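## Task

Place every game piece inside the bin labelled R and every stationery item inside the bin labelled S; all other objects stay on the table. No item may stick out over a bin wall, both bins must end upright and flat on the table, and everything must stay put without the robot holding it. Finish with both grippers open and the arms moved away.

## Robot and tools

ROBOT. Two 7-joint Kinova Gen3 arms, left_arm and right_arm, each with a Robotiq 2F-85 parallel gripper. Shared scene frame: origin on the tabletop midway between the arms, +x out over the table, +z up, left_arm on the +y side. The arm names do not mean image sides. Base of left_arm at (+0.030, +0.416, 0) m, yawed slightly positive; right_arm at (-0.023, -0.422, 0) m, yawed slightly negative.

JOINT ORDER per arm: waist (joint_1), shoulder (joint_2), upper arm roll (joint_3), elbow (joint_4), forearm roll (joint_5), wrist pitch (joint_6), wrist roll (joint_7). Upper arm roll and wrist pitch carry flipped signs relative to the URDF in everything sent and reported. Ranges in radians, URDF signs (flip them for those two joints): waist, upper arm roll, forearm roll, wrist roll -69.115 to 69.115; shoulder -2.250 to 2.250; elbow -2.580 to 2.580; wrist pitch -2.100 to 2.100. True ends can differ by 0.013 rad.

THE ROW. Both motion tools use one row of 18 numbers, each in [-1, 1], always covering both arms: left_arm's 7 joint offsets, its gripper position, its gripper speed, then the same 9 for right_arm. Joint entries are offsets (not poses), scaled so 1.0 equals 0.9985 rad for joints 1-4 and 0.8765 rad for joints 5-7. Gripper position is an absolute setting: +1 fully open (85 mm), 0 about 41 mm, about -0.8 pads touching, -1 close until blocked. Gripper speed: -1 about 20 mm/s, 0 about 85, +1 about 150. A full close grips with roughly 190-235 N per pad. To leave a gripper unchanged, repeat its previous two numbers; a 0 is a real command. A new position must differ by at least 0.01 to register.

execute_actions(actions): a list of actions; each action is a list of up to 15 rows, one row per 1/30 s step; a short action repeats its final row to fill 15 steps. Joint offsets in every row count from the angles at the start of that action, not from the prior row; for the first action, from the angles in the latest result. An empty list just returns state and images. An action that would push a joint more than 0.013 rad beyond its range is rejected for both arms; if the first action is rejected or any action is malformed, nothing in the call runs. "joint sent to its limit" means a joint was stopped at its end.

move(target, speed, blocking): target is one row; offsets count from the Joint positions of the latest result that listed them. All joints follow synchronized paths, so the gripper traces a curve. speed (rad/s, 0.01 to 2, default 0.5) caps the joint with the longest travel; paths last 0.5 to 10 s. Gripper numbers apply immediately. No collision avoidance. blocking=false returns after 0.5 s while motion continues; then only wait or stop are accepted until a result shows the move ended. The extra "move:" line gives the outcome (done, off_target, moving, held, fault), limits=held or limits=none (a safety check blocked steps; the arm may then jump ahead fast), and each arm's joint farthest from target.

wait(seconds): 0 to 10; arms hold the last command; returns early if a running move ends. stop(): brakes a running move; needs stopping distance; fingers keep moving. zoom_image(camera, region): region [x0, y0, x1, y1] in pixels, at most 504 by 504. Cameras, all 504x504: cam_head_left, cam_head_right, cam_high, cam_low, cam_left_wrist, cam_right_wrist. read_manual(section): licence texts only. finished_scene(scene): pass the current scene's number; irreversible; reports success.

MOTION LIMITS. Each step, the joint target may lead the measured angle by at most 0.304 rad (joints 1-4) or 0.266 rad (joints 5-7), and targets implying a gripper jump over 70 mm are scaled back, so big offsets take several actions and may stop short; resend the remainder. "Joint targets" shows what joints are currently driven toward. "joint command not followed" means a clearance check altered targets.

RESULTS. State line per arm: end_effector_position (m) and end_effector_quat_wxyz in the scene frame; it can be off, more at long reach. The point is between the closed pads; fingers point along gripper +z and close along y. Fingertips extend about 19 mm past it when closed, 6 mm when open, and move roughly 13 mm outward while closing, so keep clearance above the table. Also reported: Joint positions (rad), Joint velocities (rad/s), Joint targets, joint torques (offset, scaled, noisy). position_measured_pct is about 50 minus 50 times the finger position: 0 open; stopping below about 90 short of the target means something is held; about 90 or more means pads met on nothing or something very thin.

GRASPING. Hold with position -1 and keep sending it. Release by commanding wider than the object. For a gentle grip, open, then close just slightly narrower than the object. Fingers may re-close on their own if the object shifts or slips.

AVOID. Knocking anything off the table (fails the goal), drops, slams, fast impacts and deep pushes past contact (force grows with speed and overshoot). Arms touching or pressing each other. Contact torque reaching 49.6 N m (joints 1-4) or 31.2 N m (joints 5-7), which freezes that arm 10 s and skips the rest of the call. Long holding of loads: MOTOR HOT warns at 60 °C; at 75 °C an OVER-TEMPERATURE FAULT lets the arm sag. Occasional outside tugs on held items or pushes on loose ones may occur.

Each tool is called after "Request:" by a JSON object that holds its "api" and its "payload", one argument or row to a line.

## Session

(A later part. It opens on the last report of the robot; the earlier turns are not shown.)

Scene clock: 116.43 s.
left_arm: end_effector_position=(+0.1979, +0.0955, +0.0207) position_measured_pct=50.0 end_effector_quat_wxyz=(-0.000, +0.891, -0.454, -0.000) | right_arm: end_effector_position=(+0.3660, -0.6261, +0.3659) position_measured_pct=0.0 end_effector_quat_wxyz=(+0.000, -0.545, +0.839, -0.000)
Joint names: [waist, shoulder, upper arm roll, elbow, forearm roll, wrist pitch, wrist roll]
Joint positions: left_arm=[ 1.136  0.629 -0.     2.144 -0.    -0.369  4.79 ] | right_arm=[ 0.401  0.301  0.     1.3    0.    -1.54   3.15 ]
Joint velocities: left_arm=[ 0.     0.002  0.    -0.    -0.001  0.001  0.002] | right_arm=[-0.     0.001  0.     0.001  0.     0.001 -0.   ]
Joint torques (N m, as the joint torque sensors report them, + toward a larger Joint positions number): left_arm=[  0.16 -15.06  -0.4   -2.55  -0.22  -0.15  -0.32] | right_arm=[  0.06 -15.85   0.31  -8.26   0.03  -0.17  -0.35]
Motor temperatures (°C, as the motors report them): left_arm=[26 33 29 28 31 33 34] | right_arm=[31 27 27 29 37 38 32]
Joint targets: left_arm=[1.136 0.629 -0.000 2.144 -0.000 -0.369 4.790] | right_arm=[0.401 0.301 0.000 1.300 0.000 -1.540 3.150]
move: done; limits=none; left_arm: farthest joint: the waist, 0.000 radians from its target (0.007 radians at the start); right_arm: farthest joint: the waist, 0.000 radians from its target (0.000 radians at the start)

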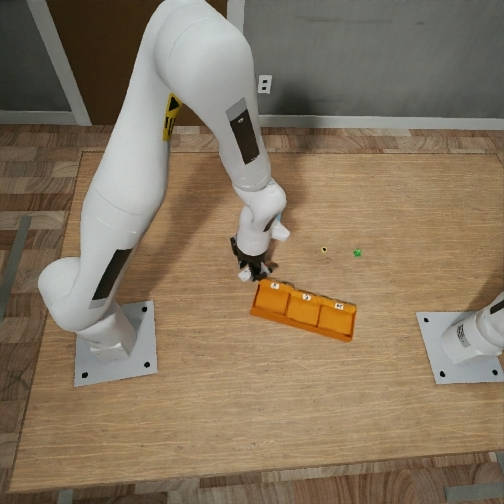

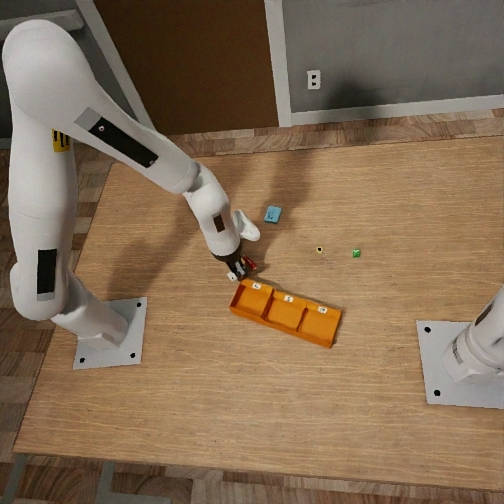

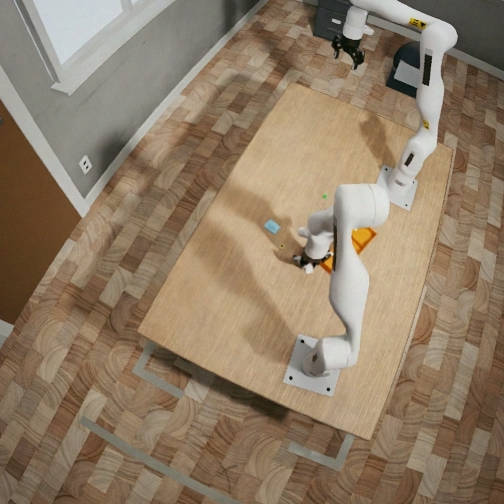

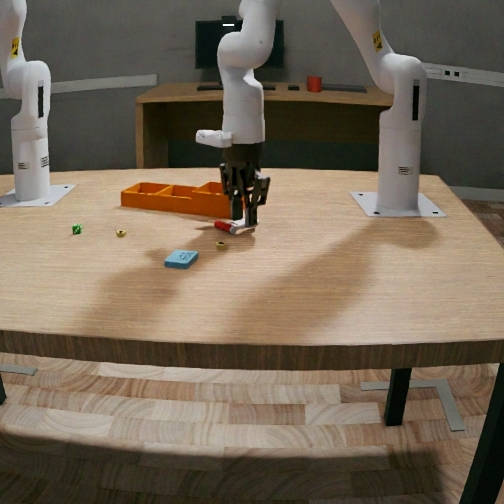

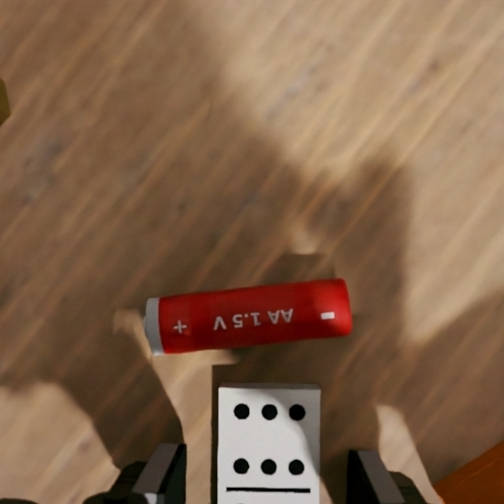

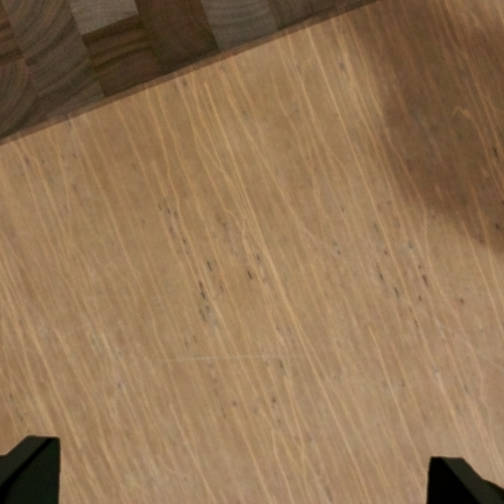

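Good. Close.

Request:
{"api": "move", "payload": {
  "target": [0,0,0,0,0,0,0,-1,0, 0,0,0,0,0,0,0,1,0]
}}

Scene clock: 118.77 s.
left_arm: end_effector_position=(+0.1979, +0.0955, +0.0213) position_measured_pct=72.6 end_effector_quat_wxyz=(+0.000, +0.891, -0.454, +0.000) | right_arm: end_effector_position=(+0.3660, -0.6261, +0.3659) position_measured_pct=0.0 end_effector_quat_wxyz=(+0.000, -0.545, +0.839, -0.000)
Joint names: [waist, shoulder, upper arm roll, elbow, forearm roll, wrist pitch, wrist roll]
Joint positions: left_arm=[ 1.136  0.627 -0.     2.144 -0.    -0.37   4.79 ] | right_arm=[ 0.401  0.301  0.     1.3    0.    -1.54   3.15 ]
Joint velocities: left_arm=[ 0.001  0.001  0.001  0.     0.001 -0.     0.   ] | right_arm=[ 0.001  0.001 -0.    -0.001  0.     0.001  0.   ]
Joint torques (N m, as the joint torque sensors report them, + toward a larger Joint positions number): left_arm=[  0.11 -13.82  -0.29  -2.96  -0.15   0.28  -0.27] | right_arm=[  0.06 -15.96   0.26  -8.4    0.05  -0.19  -0.36]
Motor temperatures (°C, as the motors report them): left_arm=[26 33 29 28 31 33 34] | right_arm=[31 27 27 29 37 38 32]
Joint targets: left_arm=[1.136 0.629 -0.000 2.144 -0.000 -0.369 4.790] | right_arm=[0.401 0.301 0.000 1.300 0.000 -1.540 3.150]
move: done; limits=none; left_arm: farthest joint: the shoulder, 0.002 radians from its target (0.000 radians at the start); right_arm: farthest joint: the waist, 0.000 radians from its target (0.000 radians at the start)

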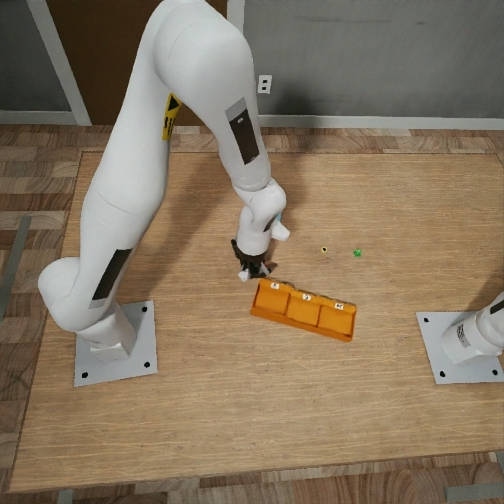

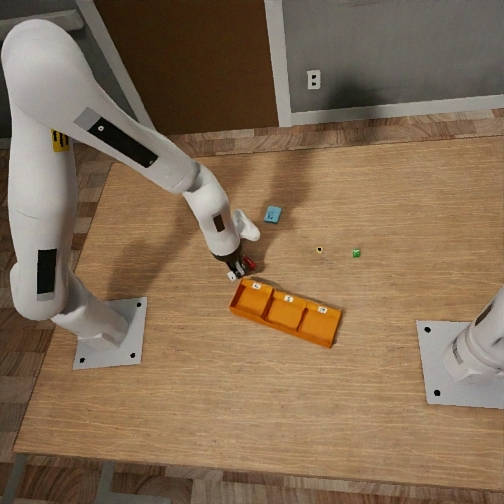

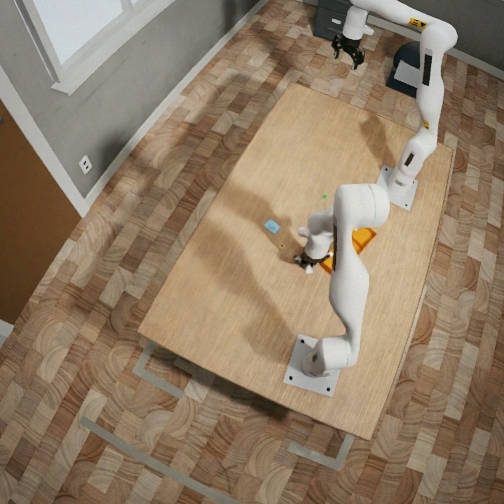

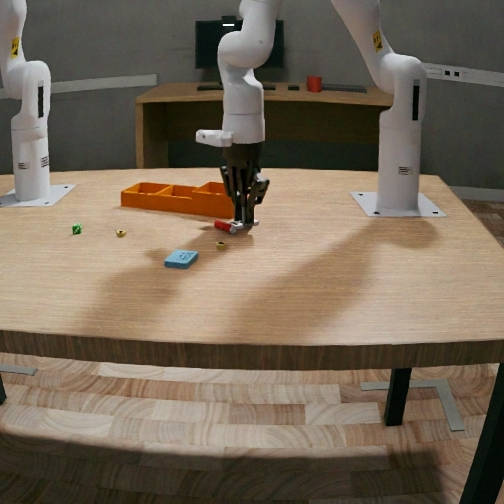

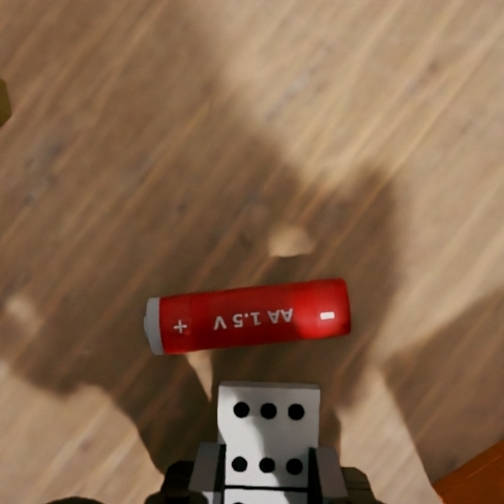

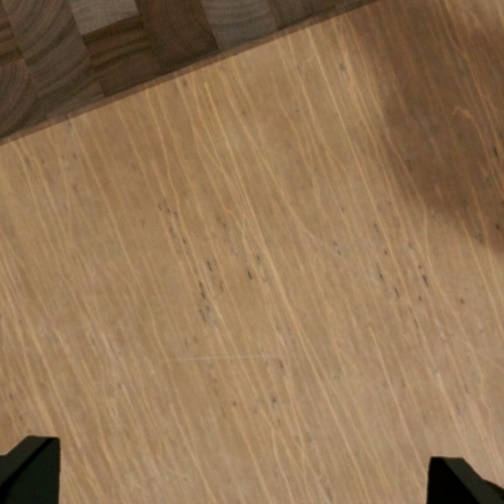

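Request:
{"api": "move", "payload": {
  "target": [0,-0.212,0,-0.072,0,-0.325,0,-1,0, 0,0,0,0,0,0,0,1,0],
  "speed": 0.6
}}

Request:
{"api": "move", "payload": {
  "target": [0.243,0.023,0,-0.044,0,-0.024,0.935,-1,0, 0,0,0,0,0,0,0,1,0],
  "speed": 0.9
}}

Scene clock: 132.23 s.
left_arm: end_effector_position=(+0.1979, +0.0956, +0.1090) position_measured_pct=72.6 end_effector_quat_wxyz=(-0.000, +0.891, -0.454, -0.001) | right_arm: end_effector_position=(+0.3660, -0.6261, +0.3659) position_measured_pct=0.0 end_effector_quat_wxyz=(+0.000, -0.545, +0.839, -0.000)
Joint names: [waist, shoulder, upper arm roll, elbow, forearm roll, wrist pitch, wrist roll]
Joint positions: left_arm=[ 1.136  0.415 -0.     2.072 -0.    -0.655  4.79 ] | right_arm=[ 0.401  0.301  0.     1.3    0.    -1.54   3.15 ]
Joint velocities: left_arm=[-0.001 -0.002  0.001  0.    -0.    -0.001 -0.001] | right_arm=[-0.    -0.001 -0.     0.001 -0.     0.    -0.   ]
Joint torques (N m, as the joint torque sensors report them, + toward a larger Joint positions number): left_arm=[  0.14 -13.73  -0.3   -5.05  -0.24  -0.12  -0.28] | right_arm=[  0.13 -15.76   0.15  -8.6    0.03  -0.21  -0.45]
Motor temperatures (°C, as the motors report them): left_arm=[26 33 29 28 31 33 34] | right_arm=[31 27 27 29 37 38 32]
Joint targets: left_arm=[1.136 0.415 -0.000 2.072 -0.000 -0.655 4.790] | right_arm=[0.401 0.301 0.000 1.300 0.000 -1.540 3.150]
move: done; limits=none; left_arm: farthest joint: the waist, 0.000 radians from its target (0.000 radians at the start); right_arm: farthest joint: the waist, 0.000 radians from its target (0.000 radians at the start)

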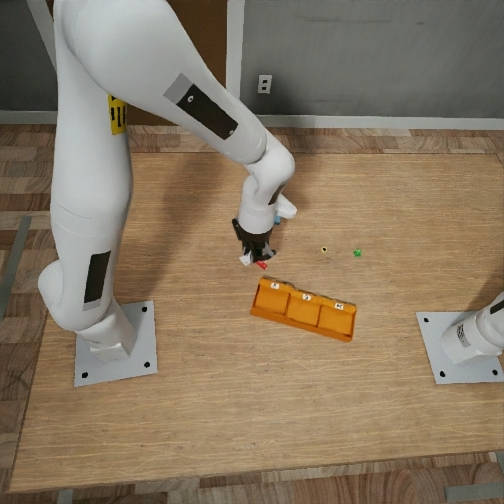

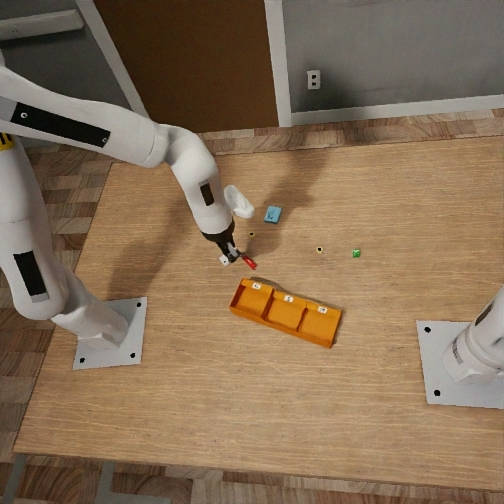

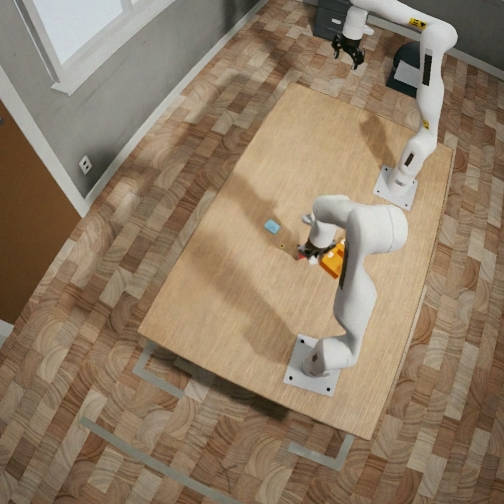

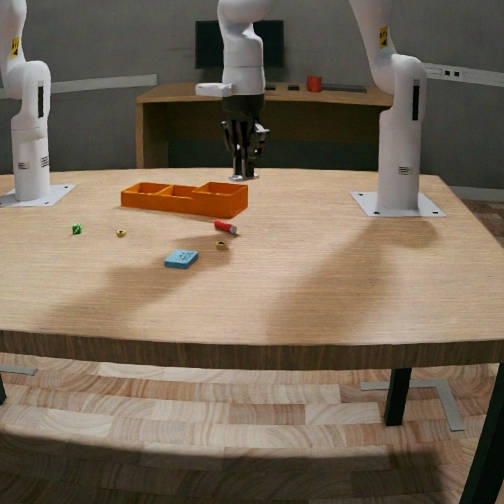

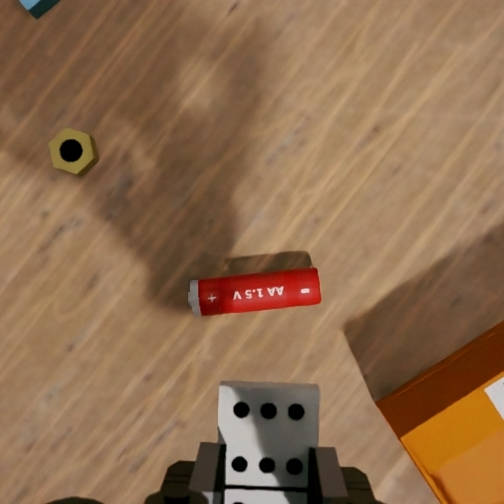

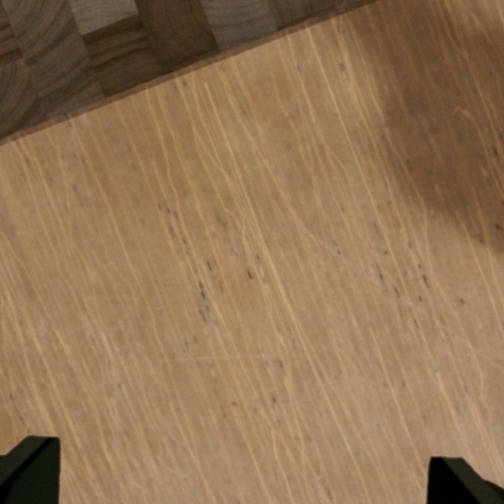

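Scene clock: 133.73 s.
left_arm: end_effector_position=(+0.1203, +0.0514, +0.1091) position_measured_pct=72.6 end_effector_quat_wxyz=(-0.001, +0.983, -0.182, -0.000) | right_arm: end_effector_position=(+0.3660, -0.6261, +0.3659) position_measured_pct=0.0 end_effector_quat_wxyz=(+0.000, -0.545, +0.839, -0.000)
Joint names: [waist, shoulder, upper arm roll, elbow, forearm roll, wrist pitch, wrist roll]
Joint positions: left_arm=[ 1.378  0.438 -0.     2.028 -0.    -0.676  5.609] | right_arm=[ 0.401  0.301  0.     1.3    0.    -1.54   3.15 ]
Joint velocities: left_arm=[ 0.002  0.001  0.001 -0.    -0.     0.    -0.001] | right_arm=[ 0.    -0.001 -0.     0.    -0.    -0.     0.   ]
Joint torques (N m, as the joint torque sensors report them, + toward a larger Joint positions number): left_arm=[  0.2  -14.45  -0.3   -5.15  -0.33  -0.16  -0.23] | right_arm=[  0.05 -15.9    0.38  -8.5    0.05  -0.32  -0.38]
Motor temperatures (°C, as the motors report them): left_arm=[26 33 29 28 31 33 34] | right_arm=[31 27 27 29 37 38 32]
Joint targets: left_arm=[1.378 0.438 -0.000 2.028 -0.000 -0.676 5.609] | right_arm=[0.401 0.301 0.000 1.300 0.000 -1.540 3.150]
move: done; limits=none; left_arm: farthest joint: the waist, 0.001 radians from its target (0.243 radians at the start); right_arm: farthest joint: the waist, 0.000 radians from its target (0.000 radians at the start)

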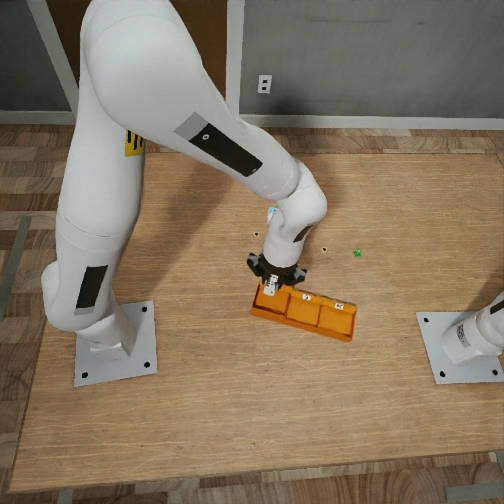

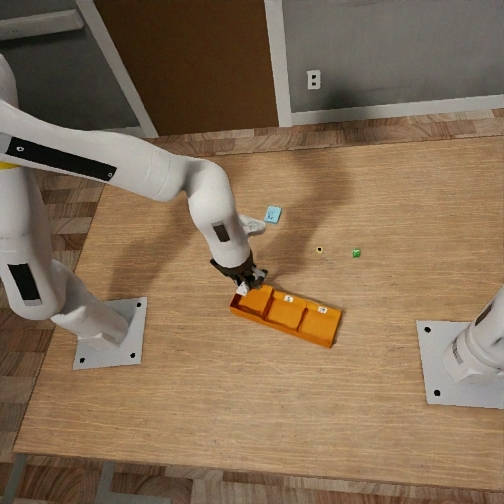

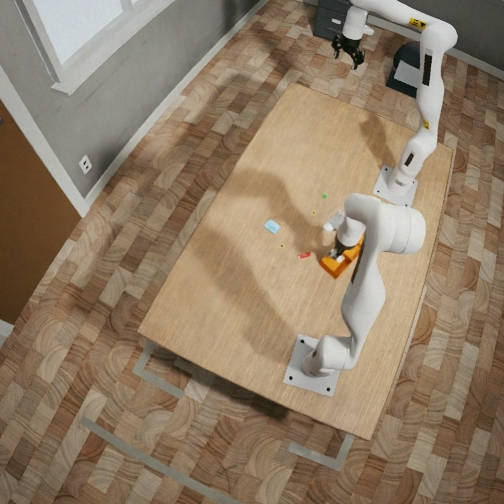

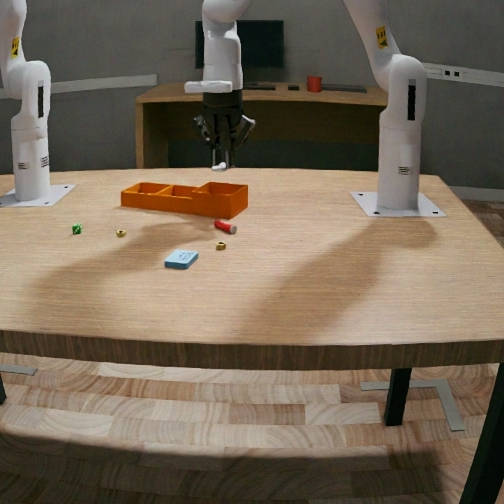

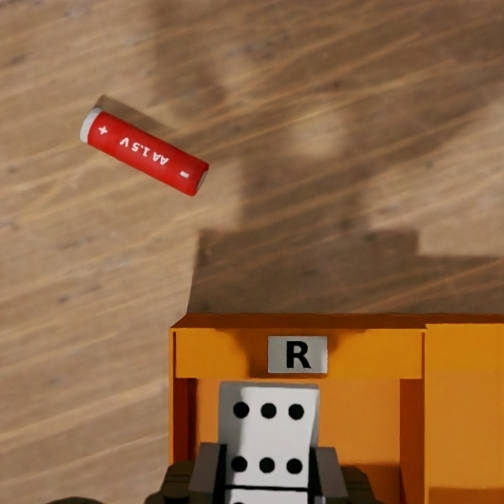

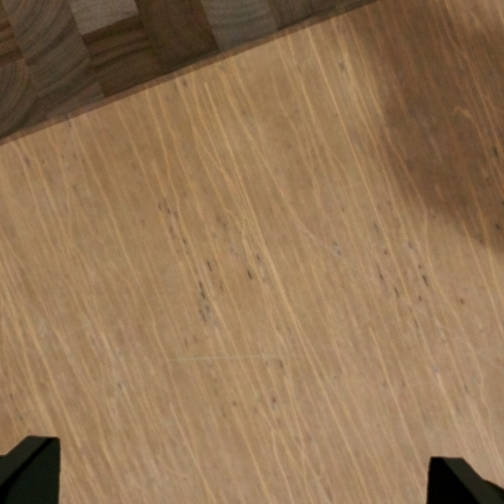

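Request:
{"api": "move", "payload": {
  "target": [0.036,0.137,0,0.048,0,0.211,0.04,-1,0, 0,0,0,0,0,0,0,1,0],
  "speed": 0.3
}}

Scene clock: 141.37 s.
left_arm: end_effector_position=(+0.1077, +0.0465, +0.0493) position_measured_pct=72.6 end_effector_quat_wxyz=(-0.000, +0.983, -0.182, -0.000) | right_arm: end_effector_position=(+0.3660, -0.6261, +0.3659) position_measured_pct=0.0 end_effector_quat_wxyz=(+0.000, -0.545, +0.839, -0.000)
Joint names: [waist, shoulder, upper arm roll, elbow, forearm roll, wrist pitch, wrist roll]
Joint positions: left_arm=[ 1.414  0.575 -0.     2.076 -0.    -0.491  5.645] | right_arm=[ 0.401  0.301  0.     1.3    0.    -1.54   3.15 ]
Joint velocities: left_arm=[ 0.     0.003 -0.001  0.001 -0.     0.    -0.001] | right_arm=[-0.    -0.001 -0.    -0.     0.001  0.001 -0.   ]
Joint torques (N m, as the joint torque sensors report them, + toward a larger Joint positions number): left_arm=[  0.03 -15.29  -0.2   -3.8   -0.2   -0.19  -0.27] | right_arm=[  0.16 -15.83   0.22  -8.43   0.    -0.27  -0.29]
Motor temperatures (°C, as the motors report them): left_arm=[26 33 29 28 31 33 34] | right_arm=[31 27 27 29 37 38 32]
Joint targets: left_arm=[1.414 0.575 -0.000 2.076 -0.000 -0.491 5.645] | right_arm=[0.401 0.301 0.000 1.300 0.000 -1.540 3.150]
move: done; limits=none; left_arm: farthest joint: the waist, 0.000 radians from its target (0.036 radians at the start); right_arm: farthest joint: the waist, 0.000 radians from its target (0.000 radians at the start)

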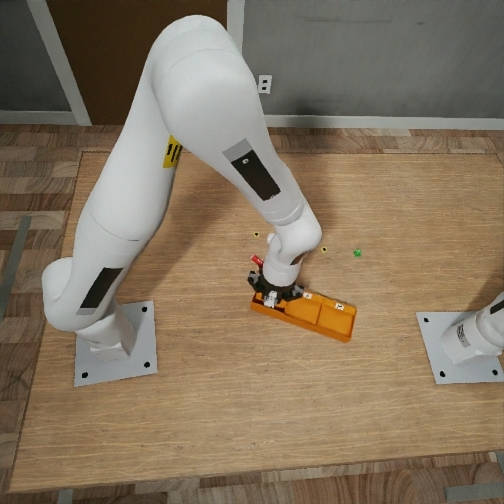

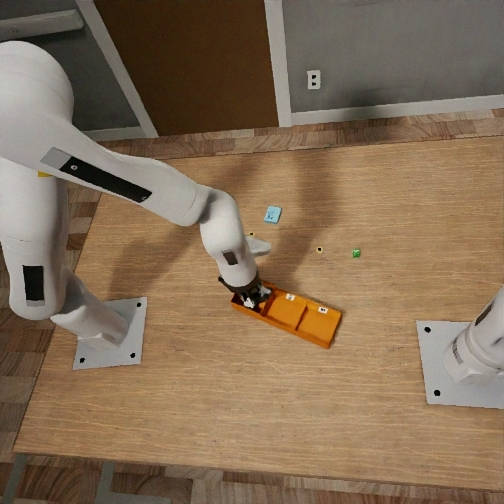

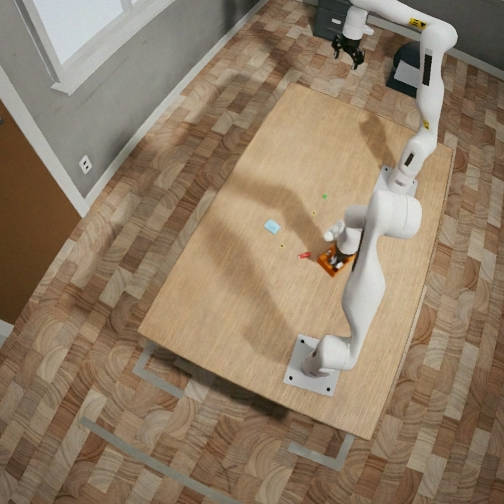

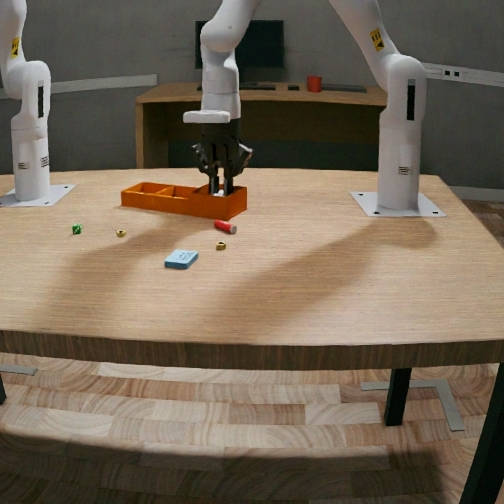

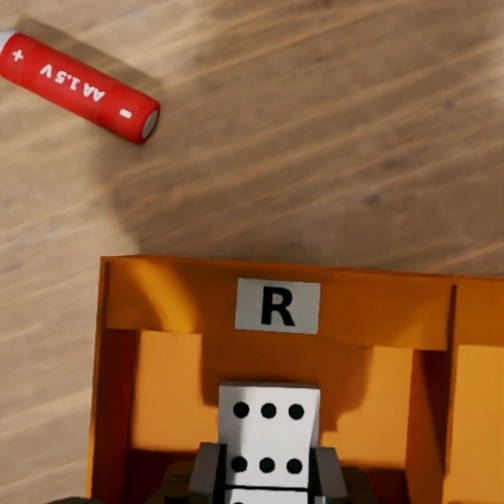

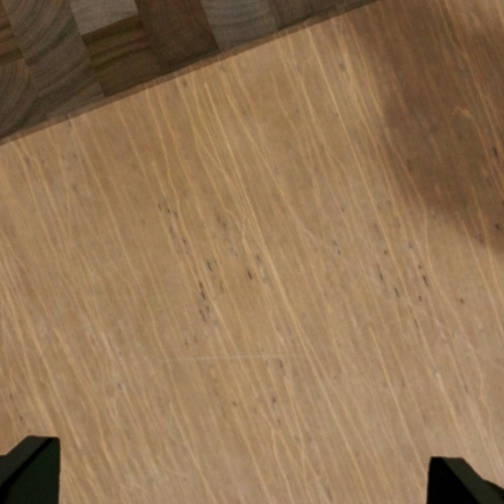

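Request:
{"api": "move", "payload": {
  "target": [0,0.028,0,0.008,0,0.041,0,-1,0, 0,0,0,0,0,0,0,1,0],
  "speed": 0.2
}}

Request:
{"api": "move", "payload": {
  "target": [0,0,0,0,0,0,0,-0.2,0, 0,0,0,0,0,0,0,1,0]
}}

Request:
{"api": "move", "payload": {
  "target": [0,-0.165,0,-0.056,0,-0.252,0,-0.2,0, 0,0,0,0,0,0,0,1,0],
  "speed": 0.6
}}

Scene clock: 147.13 s.
left_arm: end_effector_position=(+0.1077, +0.0467, +0.0378) position_measured_pct=72.6 end_effector_quat_wxyz=(-0.000, +0.983, -0.182, -0.000) | right_arm: end_effector_position=(+0.3660, -0.6261, +0.3659) position_measured_pct=0.0 end_effector_quat_wxyz=(+0.000, -0.545, +0.839, -0.000)
Joint names: [waist, shoulder, upper arm roll, elbow, forearm roll, wrist pitch, wrist roll]
Joint positions: left_arm=[ 1.414  0.603 -0.     2.084 -0.    -0.455  5.645] | right_arm=[ 0.401  0.301  0.     1.3    0.    -1.54   3.15 ]
Joint velocities: left_arm=[ 0.     0.    -0.    -0.     0.     0.001  0.002] | right_arm=[-0.001  0.001  0.    -0.     0.001  0.001  0.   ]
Joint torques (N m, as the joint torque sensors report them, + toward a larger Joint positions number): left_arm=[  0.1  -15.29  -0.34  -3.51  -0.25  -0.2   -0.29] | right_arm=[ -0.05 -15.93   0.27  -8.46   0.03  -0.24  -0.33]
Motor temperatures (°C, as the motors report them): left_arm=[26 33 29 28 31 33 34] | right_arm=[31 27 27 29 37 38 32]
Joint targets: left_arm=[1.414 0.603 -0.000 2.084 -0.000 -0.455 5.645] | right_arm=[0.401 0.301 0.000 1.300 0.000 -1.540 3.150]
move: done; limits=none; left_arm: farthest joint: the waist, 0.000 radians from its target (0.000 radians at the start); right_arm: farthest joint: the waist, 0.000 radians from its target (0.000 radians at the start)

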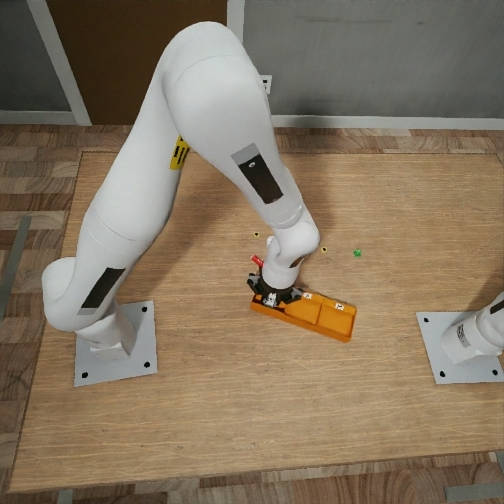

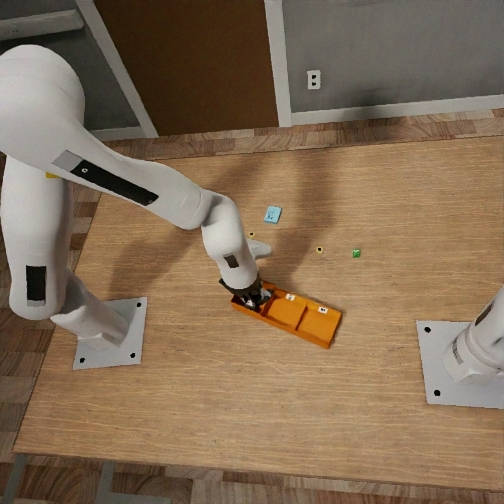

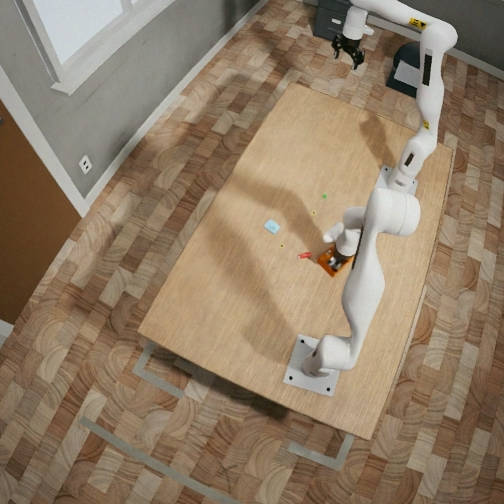

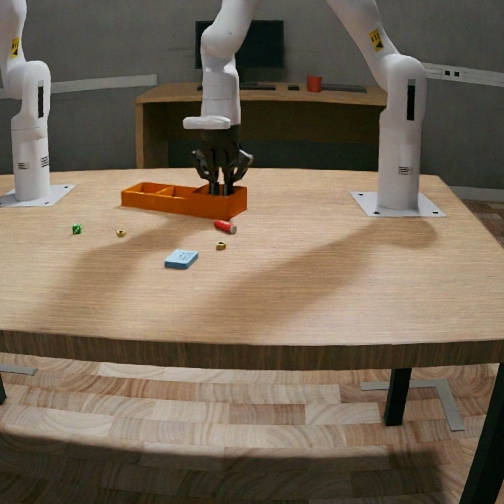

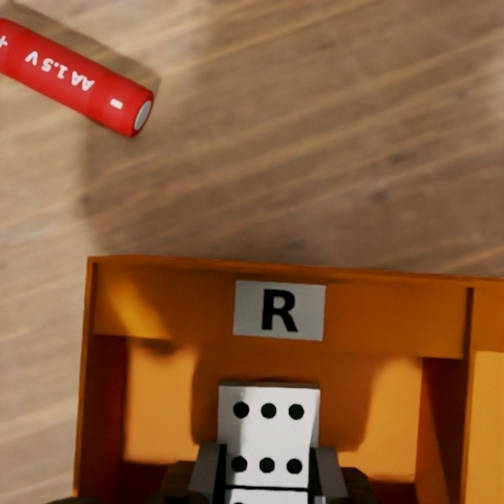

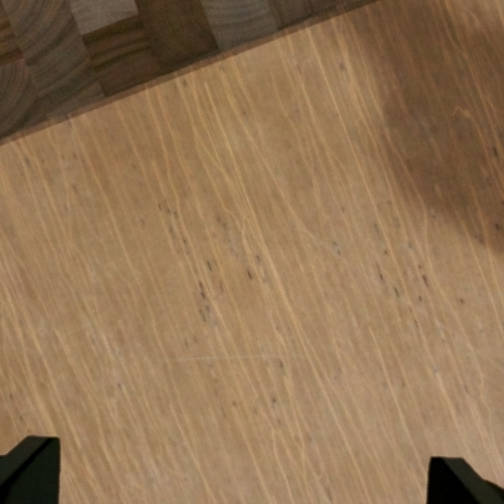

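Scene clock: 147.63 s.
left_arm: end_effector_position=(+0.1077, +0.0467, +0.0378) position_measured_pct=59.9 end_effector_quat_wxyz=(-0.000, +0.983, -0.182, -0.000) | right_arm: end_effector_position=(+0.3660, -0.6261, +0.3659) position_measured_pct=0.0 end_effector_quat_wxyz=(+0.000, -0.545, +0.839, -0.000)
Joint names: [waist, shoulder, upper arm roll, elbow, forearm roll, wrist pitch, wrist roll]
Joint positions: left_arm=[ 1.414  0.603 -0.     2.084 -0.    -0.455  5.645] | right_arm=[ 0.401  0.301  0.     1.3    0.    -1.54   3.15 ]
Joint velocities: left_arm=[ 0.001  0.002  0.    -0.    -0.001 -0.001  0.001] | right_arm=[-0.001  0.001 -0.     0.001 -0.002  0.001  0.   ]
Joint torques (N m, as the joint torque sensors report them, + toward a larger Joint positions number): left_arm=[  0.08 -15.58  -0.39  -3.48  -0.26  -0.17  -0.33] | right_arm=[  0.03 -15.83   0.28  -8.35   0.04  -0.22  -0.35]
Motor temperatures (°C, as the motors report them): left_arm=[26 33 29 28 31 33 34] | right_arm=[31 27 27 29 37 38 32]
Joint targets: left_arm=[1.414 0.603 -0.000 2.084 -0.000 -0.455 5.645] | right_arm=[0.401 0.301 0.000 1.300 0.000 -1.540 3.150]
move: done; limits=none; left_arm: farthest joint: the waist, 0.000 radians from its target (0.000 radians at the start); right_arm: farthest joint: the waist, 0.000 radians from its target (0.000 radians at the start)

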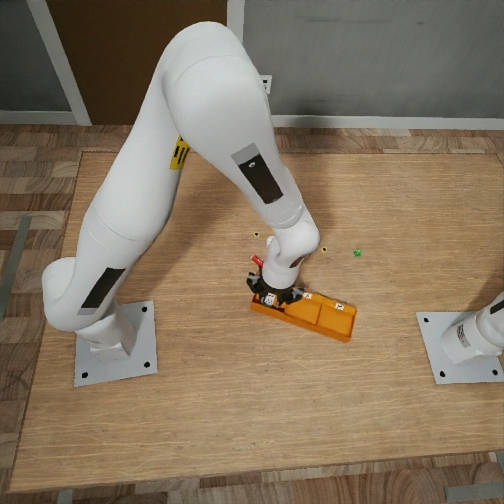

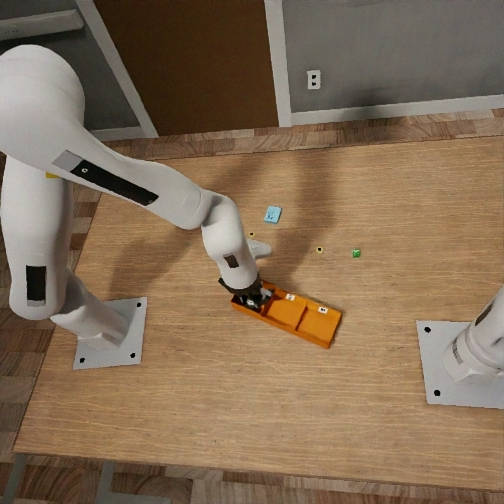

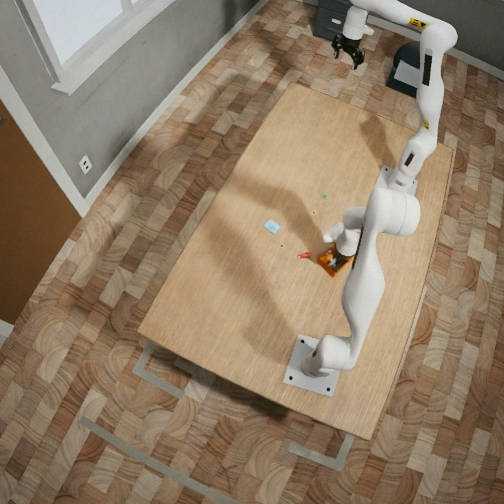

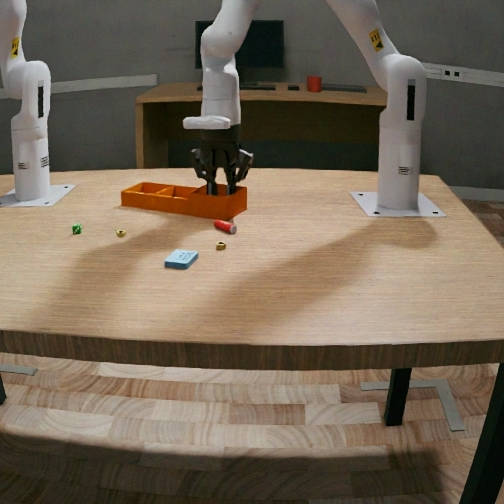

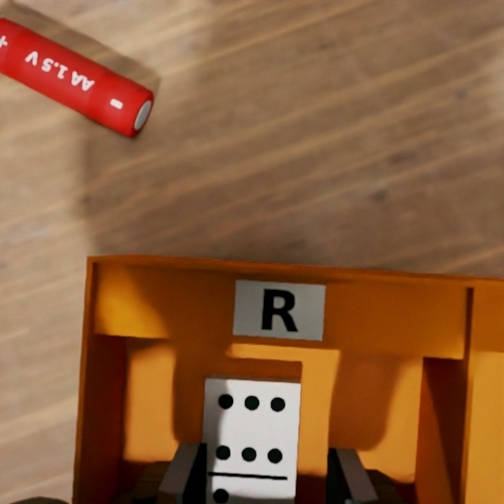

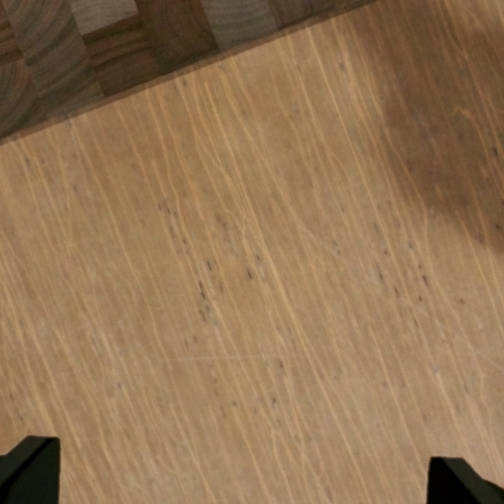

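Scene clock: 148.60 s.
left_arm: end_effector_position=(+0.1072, +0.0484, +0.1091) position_measured_pct=59.9 end_effector_quat_wxyz=(-0.000, +0.983, -0.182, -0.000) | right_arm: end_effector_position=(+0.3660, -0.6261, +0.3659) position_measured_pct=0.0 end_effector_quat_wxyz=(+0.000, -0.545, +0.839, -0.000)
Joint names: [waist, shoulder, upper arm roll, elbow, forearm roll, wrist pitch, wrist roll]
Joint positions: left_arm=[ 1.414  0.438 -0.     2.028 -0.    -0.676  5.645] | right_arm=[ 0.401  0.301  0.     1.3    0.    -1.54   3.15 ]
Joint velocities: left_arm=[ 0.001 -0.001  0.001 -0.     0.     0.001 -0.002] | right_arm=[ 0.     0.    -0.     0.001  0.001 -0.    -0.   ]
Joint torques (N m, as the joint torque sensors report them, + toward a larger Joint positions number): left_arm=[  0.19 -14.17  -0.19  -5.11  -0.29  -0.19  -0.29] | right_arm=[  0.21 -15.83   0.16  -8.47  -0.02  -0.3   -0.46]
Motor temperatures (°C, as the motors report them): left_arm=[26 33 29 28 31 33 34] | right_arm=[31 27 27 29 37 38 32]
Joint targets: left_arm=[1.414 0.438 -0.000 2.028 -0.000 -0.676 5.645] | right_arm=[0.401 0.301 0.000 1.300 0.000 -1.540 3.150]
move: done; limits=none; left_arm: farthest joint: the waist, 0.000 radians from its target (0.000 radians at the start); right_arm: farthest joint: the waist, 0.000 radians from its target (0.000 radians at the start)

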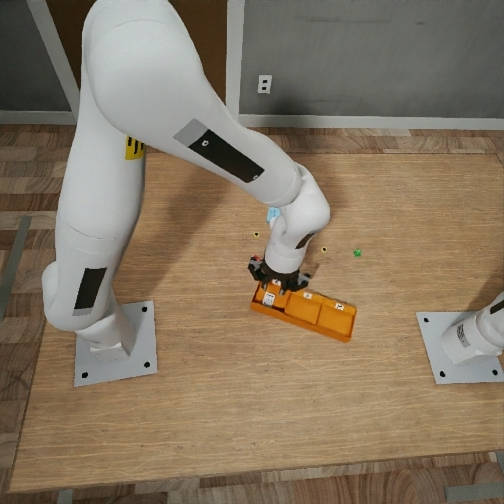

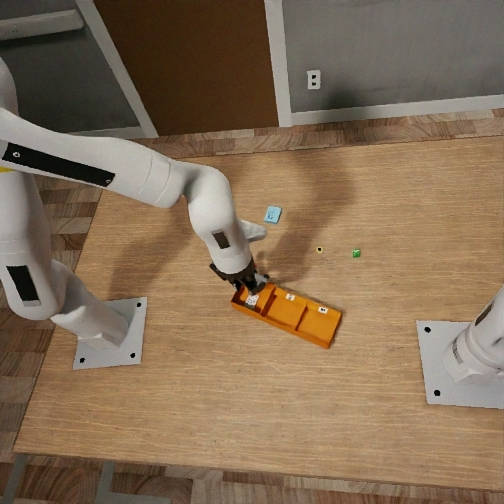

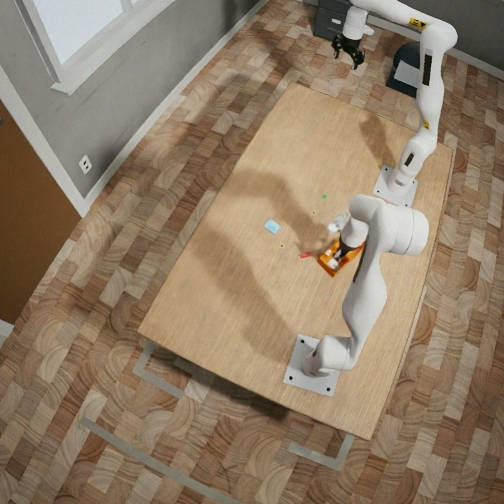

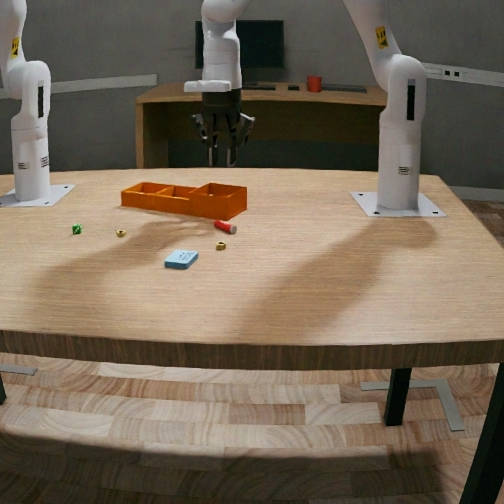

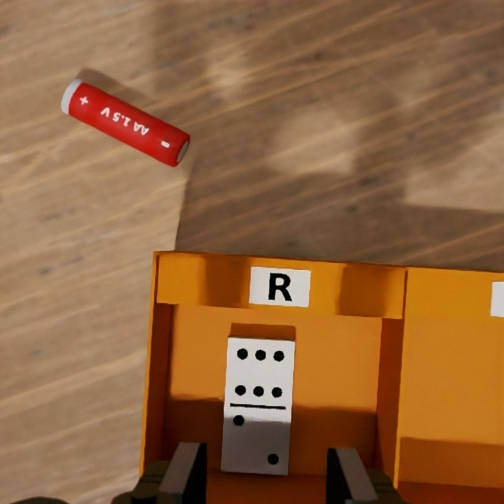

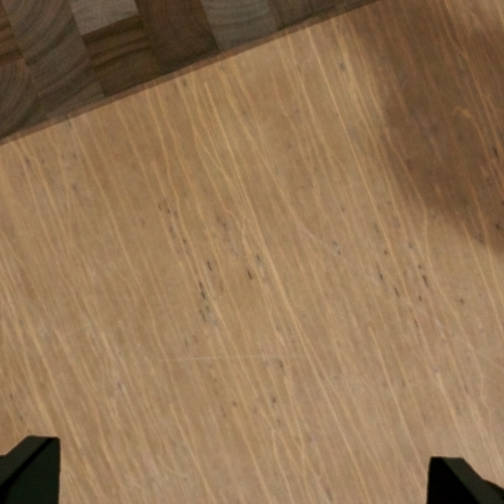

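Request:
{"api": "move", "payload": {
  "target": [-0.508,0.297,0,-0.557,0,-0.295,-0.485,0.4,0, 0,0,0,0,0,0,0,1,0],
  "speed": 0.9
}}

Scene clock: 157.10 s.
left_arm: end_effector_position=(+0.3887, +0.0180, +0.0991) position_measured_pct=29.8 end_effector_quat_wxyz=(+0.000, +0.990, -0.142, +0.000) | right_arm: end_effector_position=(+0.3660, -0.6261, +0.3659) position_measured_pct=0.0 end_effector_quat_wxyz=(+0.000, -0.545, +0.839, -0.000)
Joint names: [waist, shoulder, upper arm roll, elbow, forearm roll, wrist pitch, wrist roll]
Joint positions: left_arm=[ 0.907  0.734 -0.     1.472 -0.    -0.935  5.219] | right_arm=[ 0.401  0.301  0.     1.3    0.    -1.54   3.15 ]
Joint velocities: left_arm=[-0.002  0.002 -0.001 -0.001  0.001 -0.     0.002] | right_arm=[ 0.    -0.001  0.    -0.001 -0.001  0.     0.   ]
Joint torques (N m, as the joint torque sensors report them, + toward a larger Joint positions number): left_arm=[  0.01 -20.99  -0.26  -6.71  -0.11  -0.18  -0.25] | right_arm=[ -0.03 -16.11   0.28  -8.38   0.1   -0.21  -0.4 ]
Motor temperatures (°C, as the motors report them): left_arm=[26 33 29 28 31 33 34] | right_arm=[31 28 27 29 37 38 32]
Joint targets: left_arm=[0.907 0.735 -0.000 1.472 -0.000 -0.935 5.219] | right_arm=[0.401 0.301 0.000 1.300 0.000 -1.540 3.150]
move: done; limits=none; left_arm: farthest joint: the waist, 0.000 radians from its target (0.507 radians at the start); right_arm: farthest joint: the waist, 0.000 radians from its target (0.000 radians at the start)

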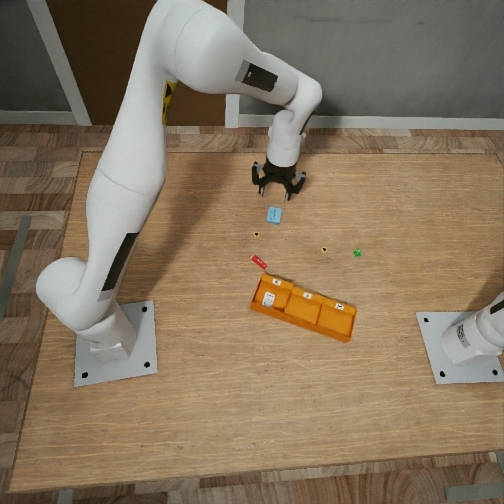

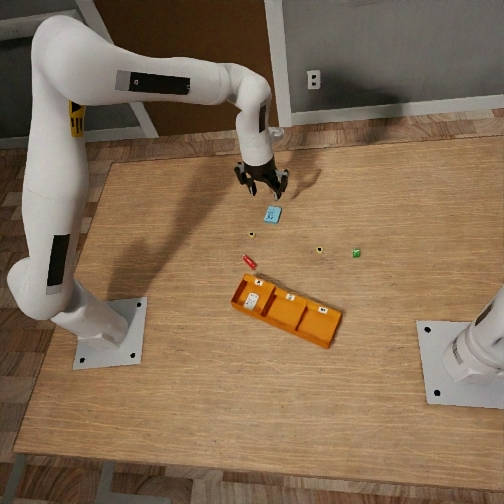

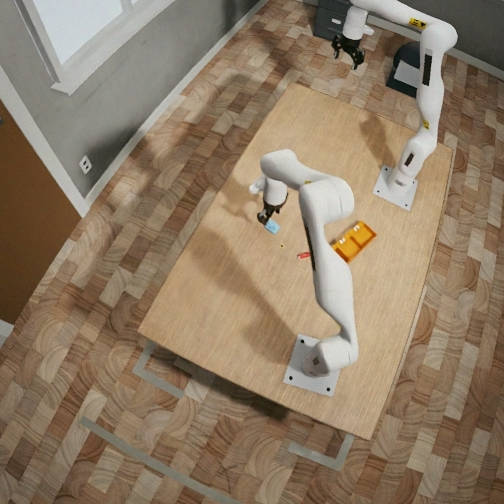

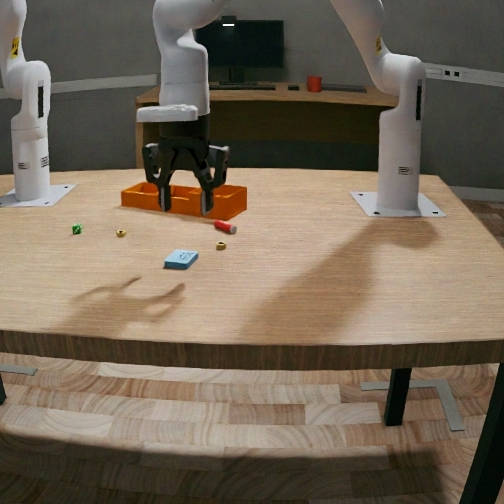

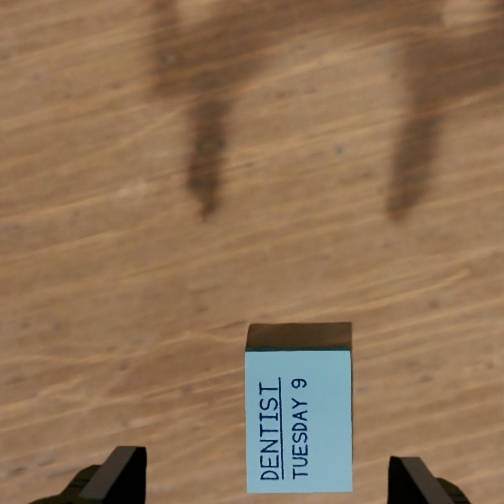

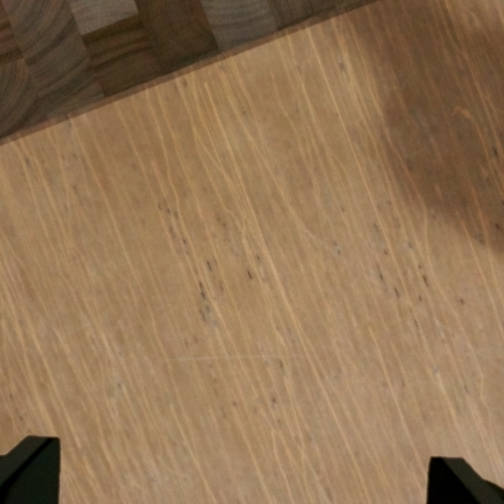

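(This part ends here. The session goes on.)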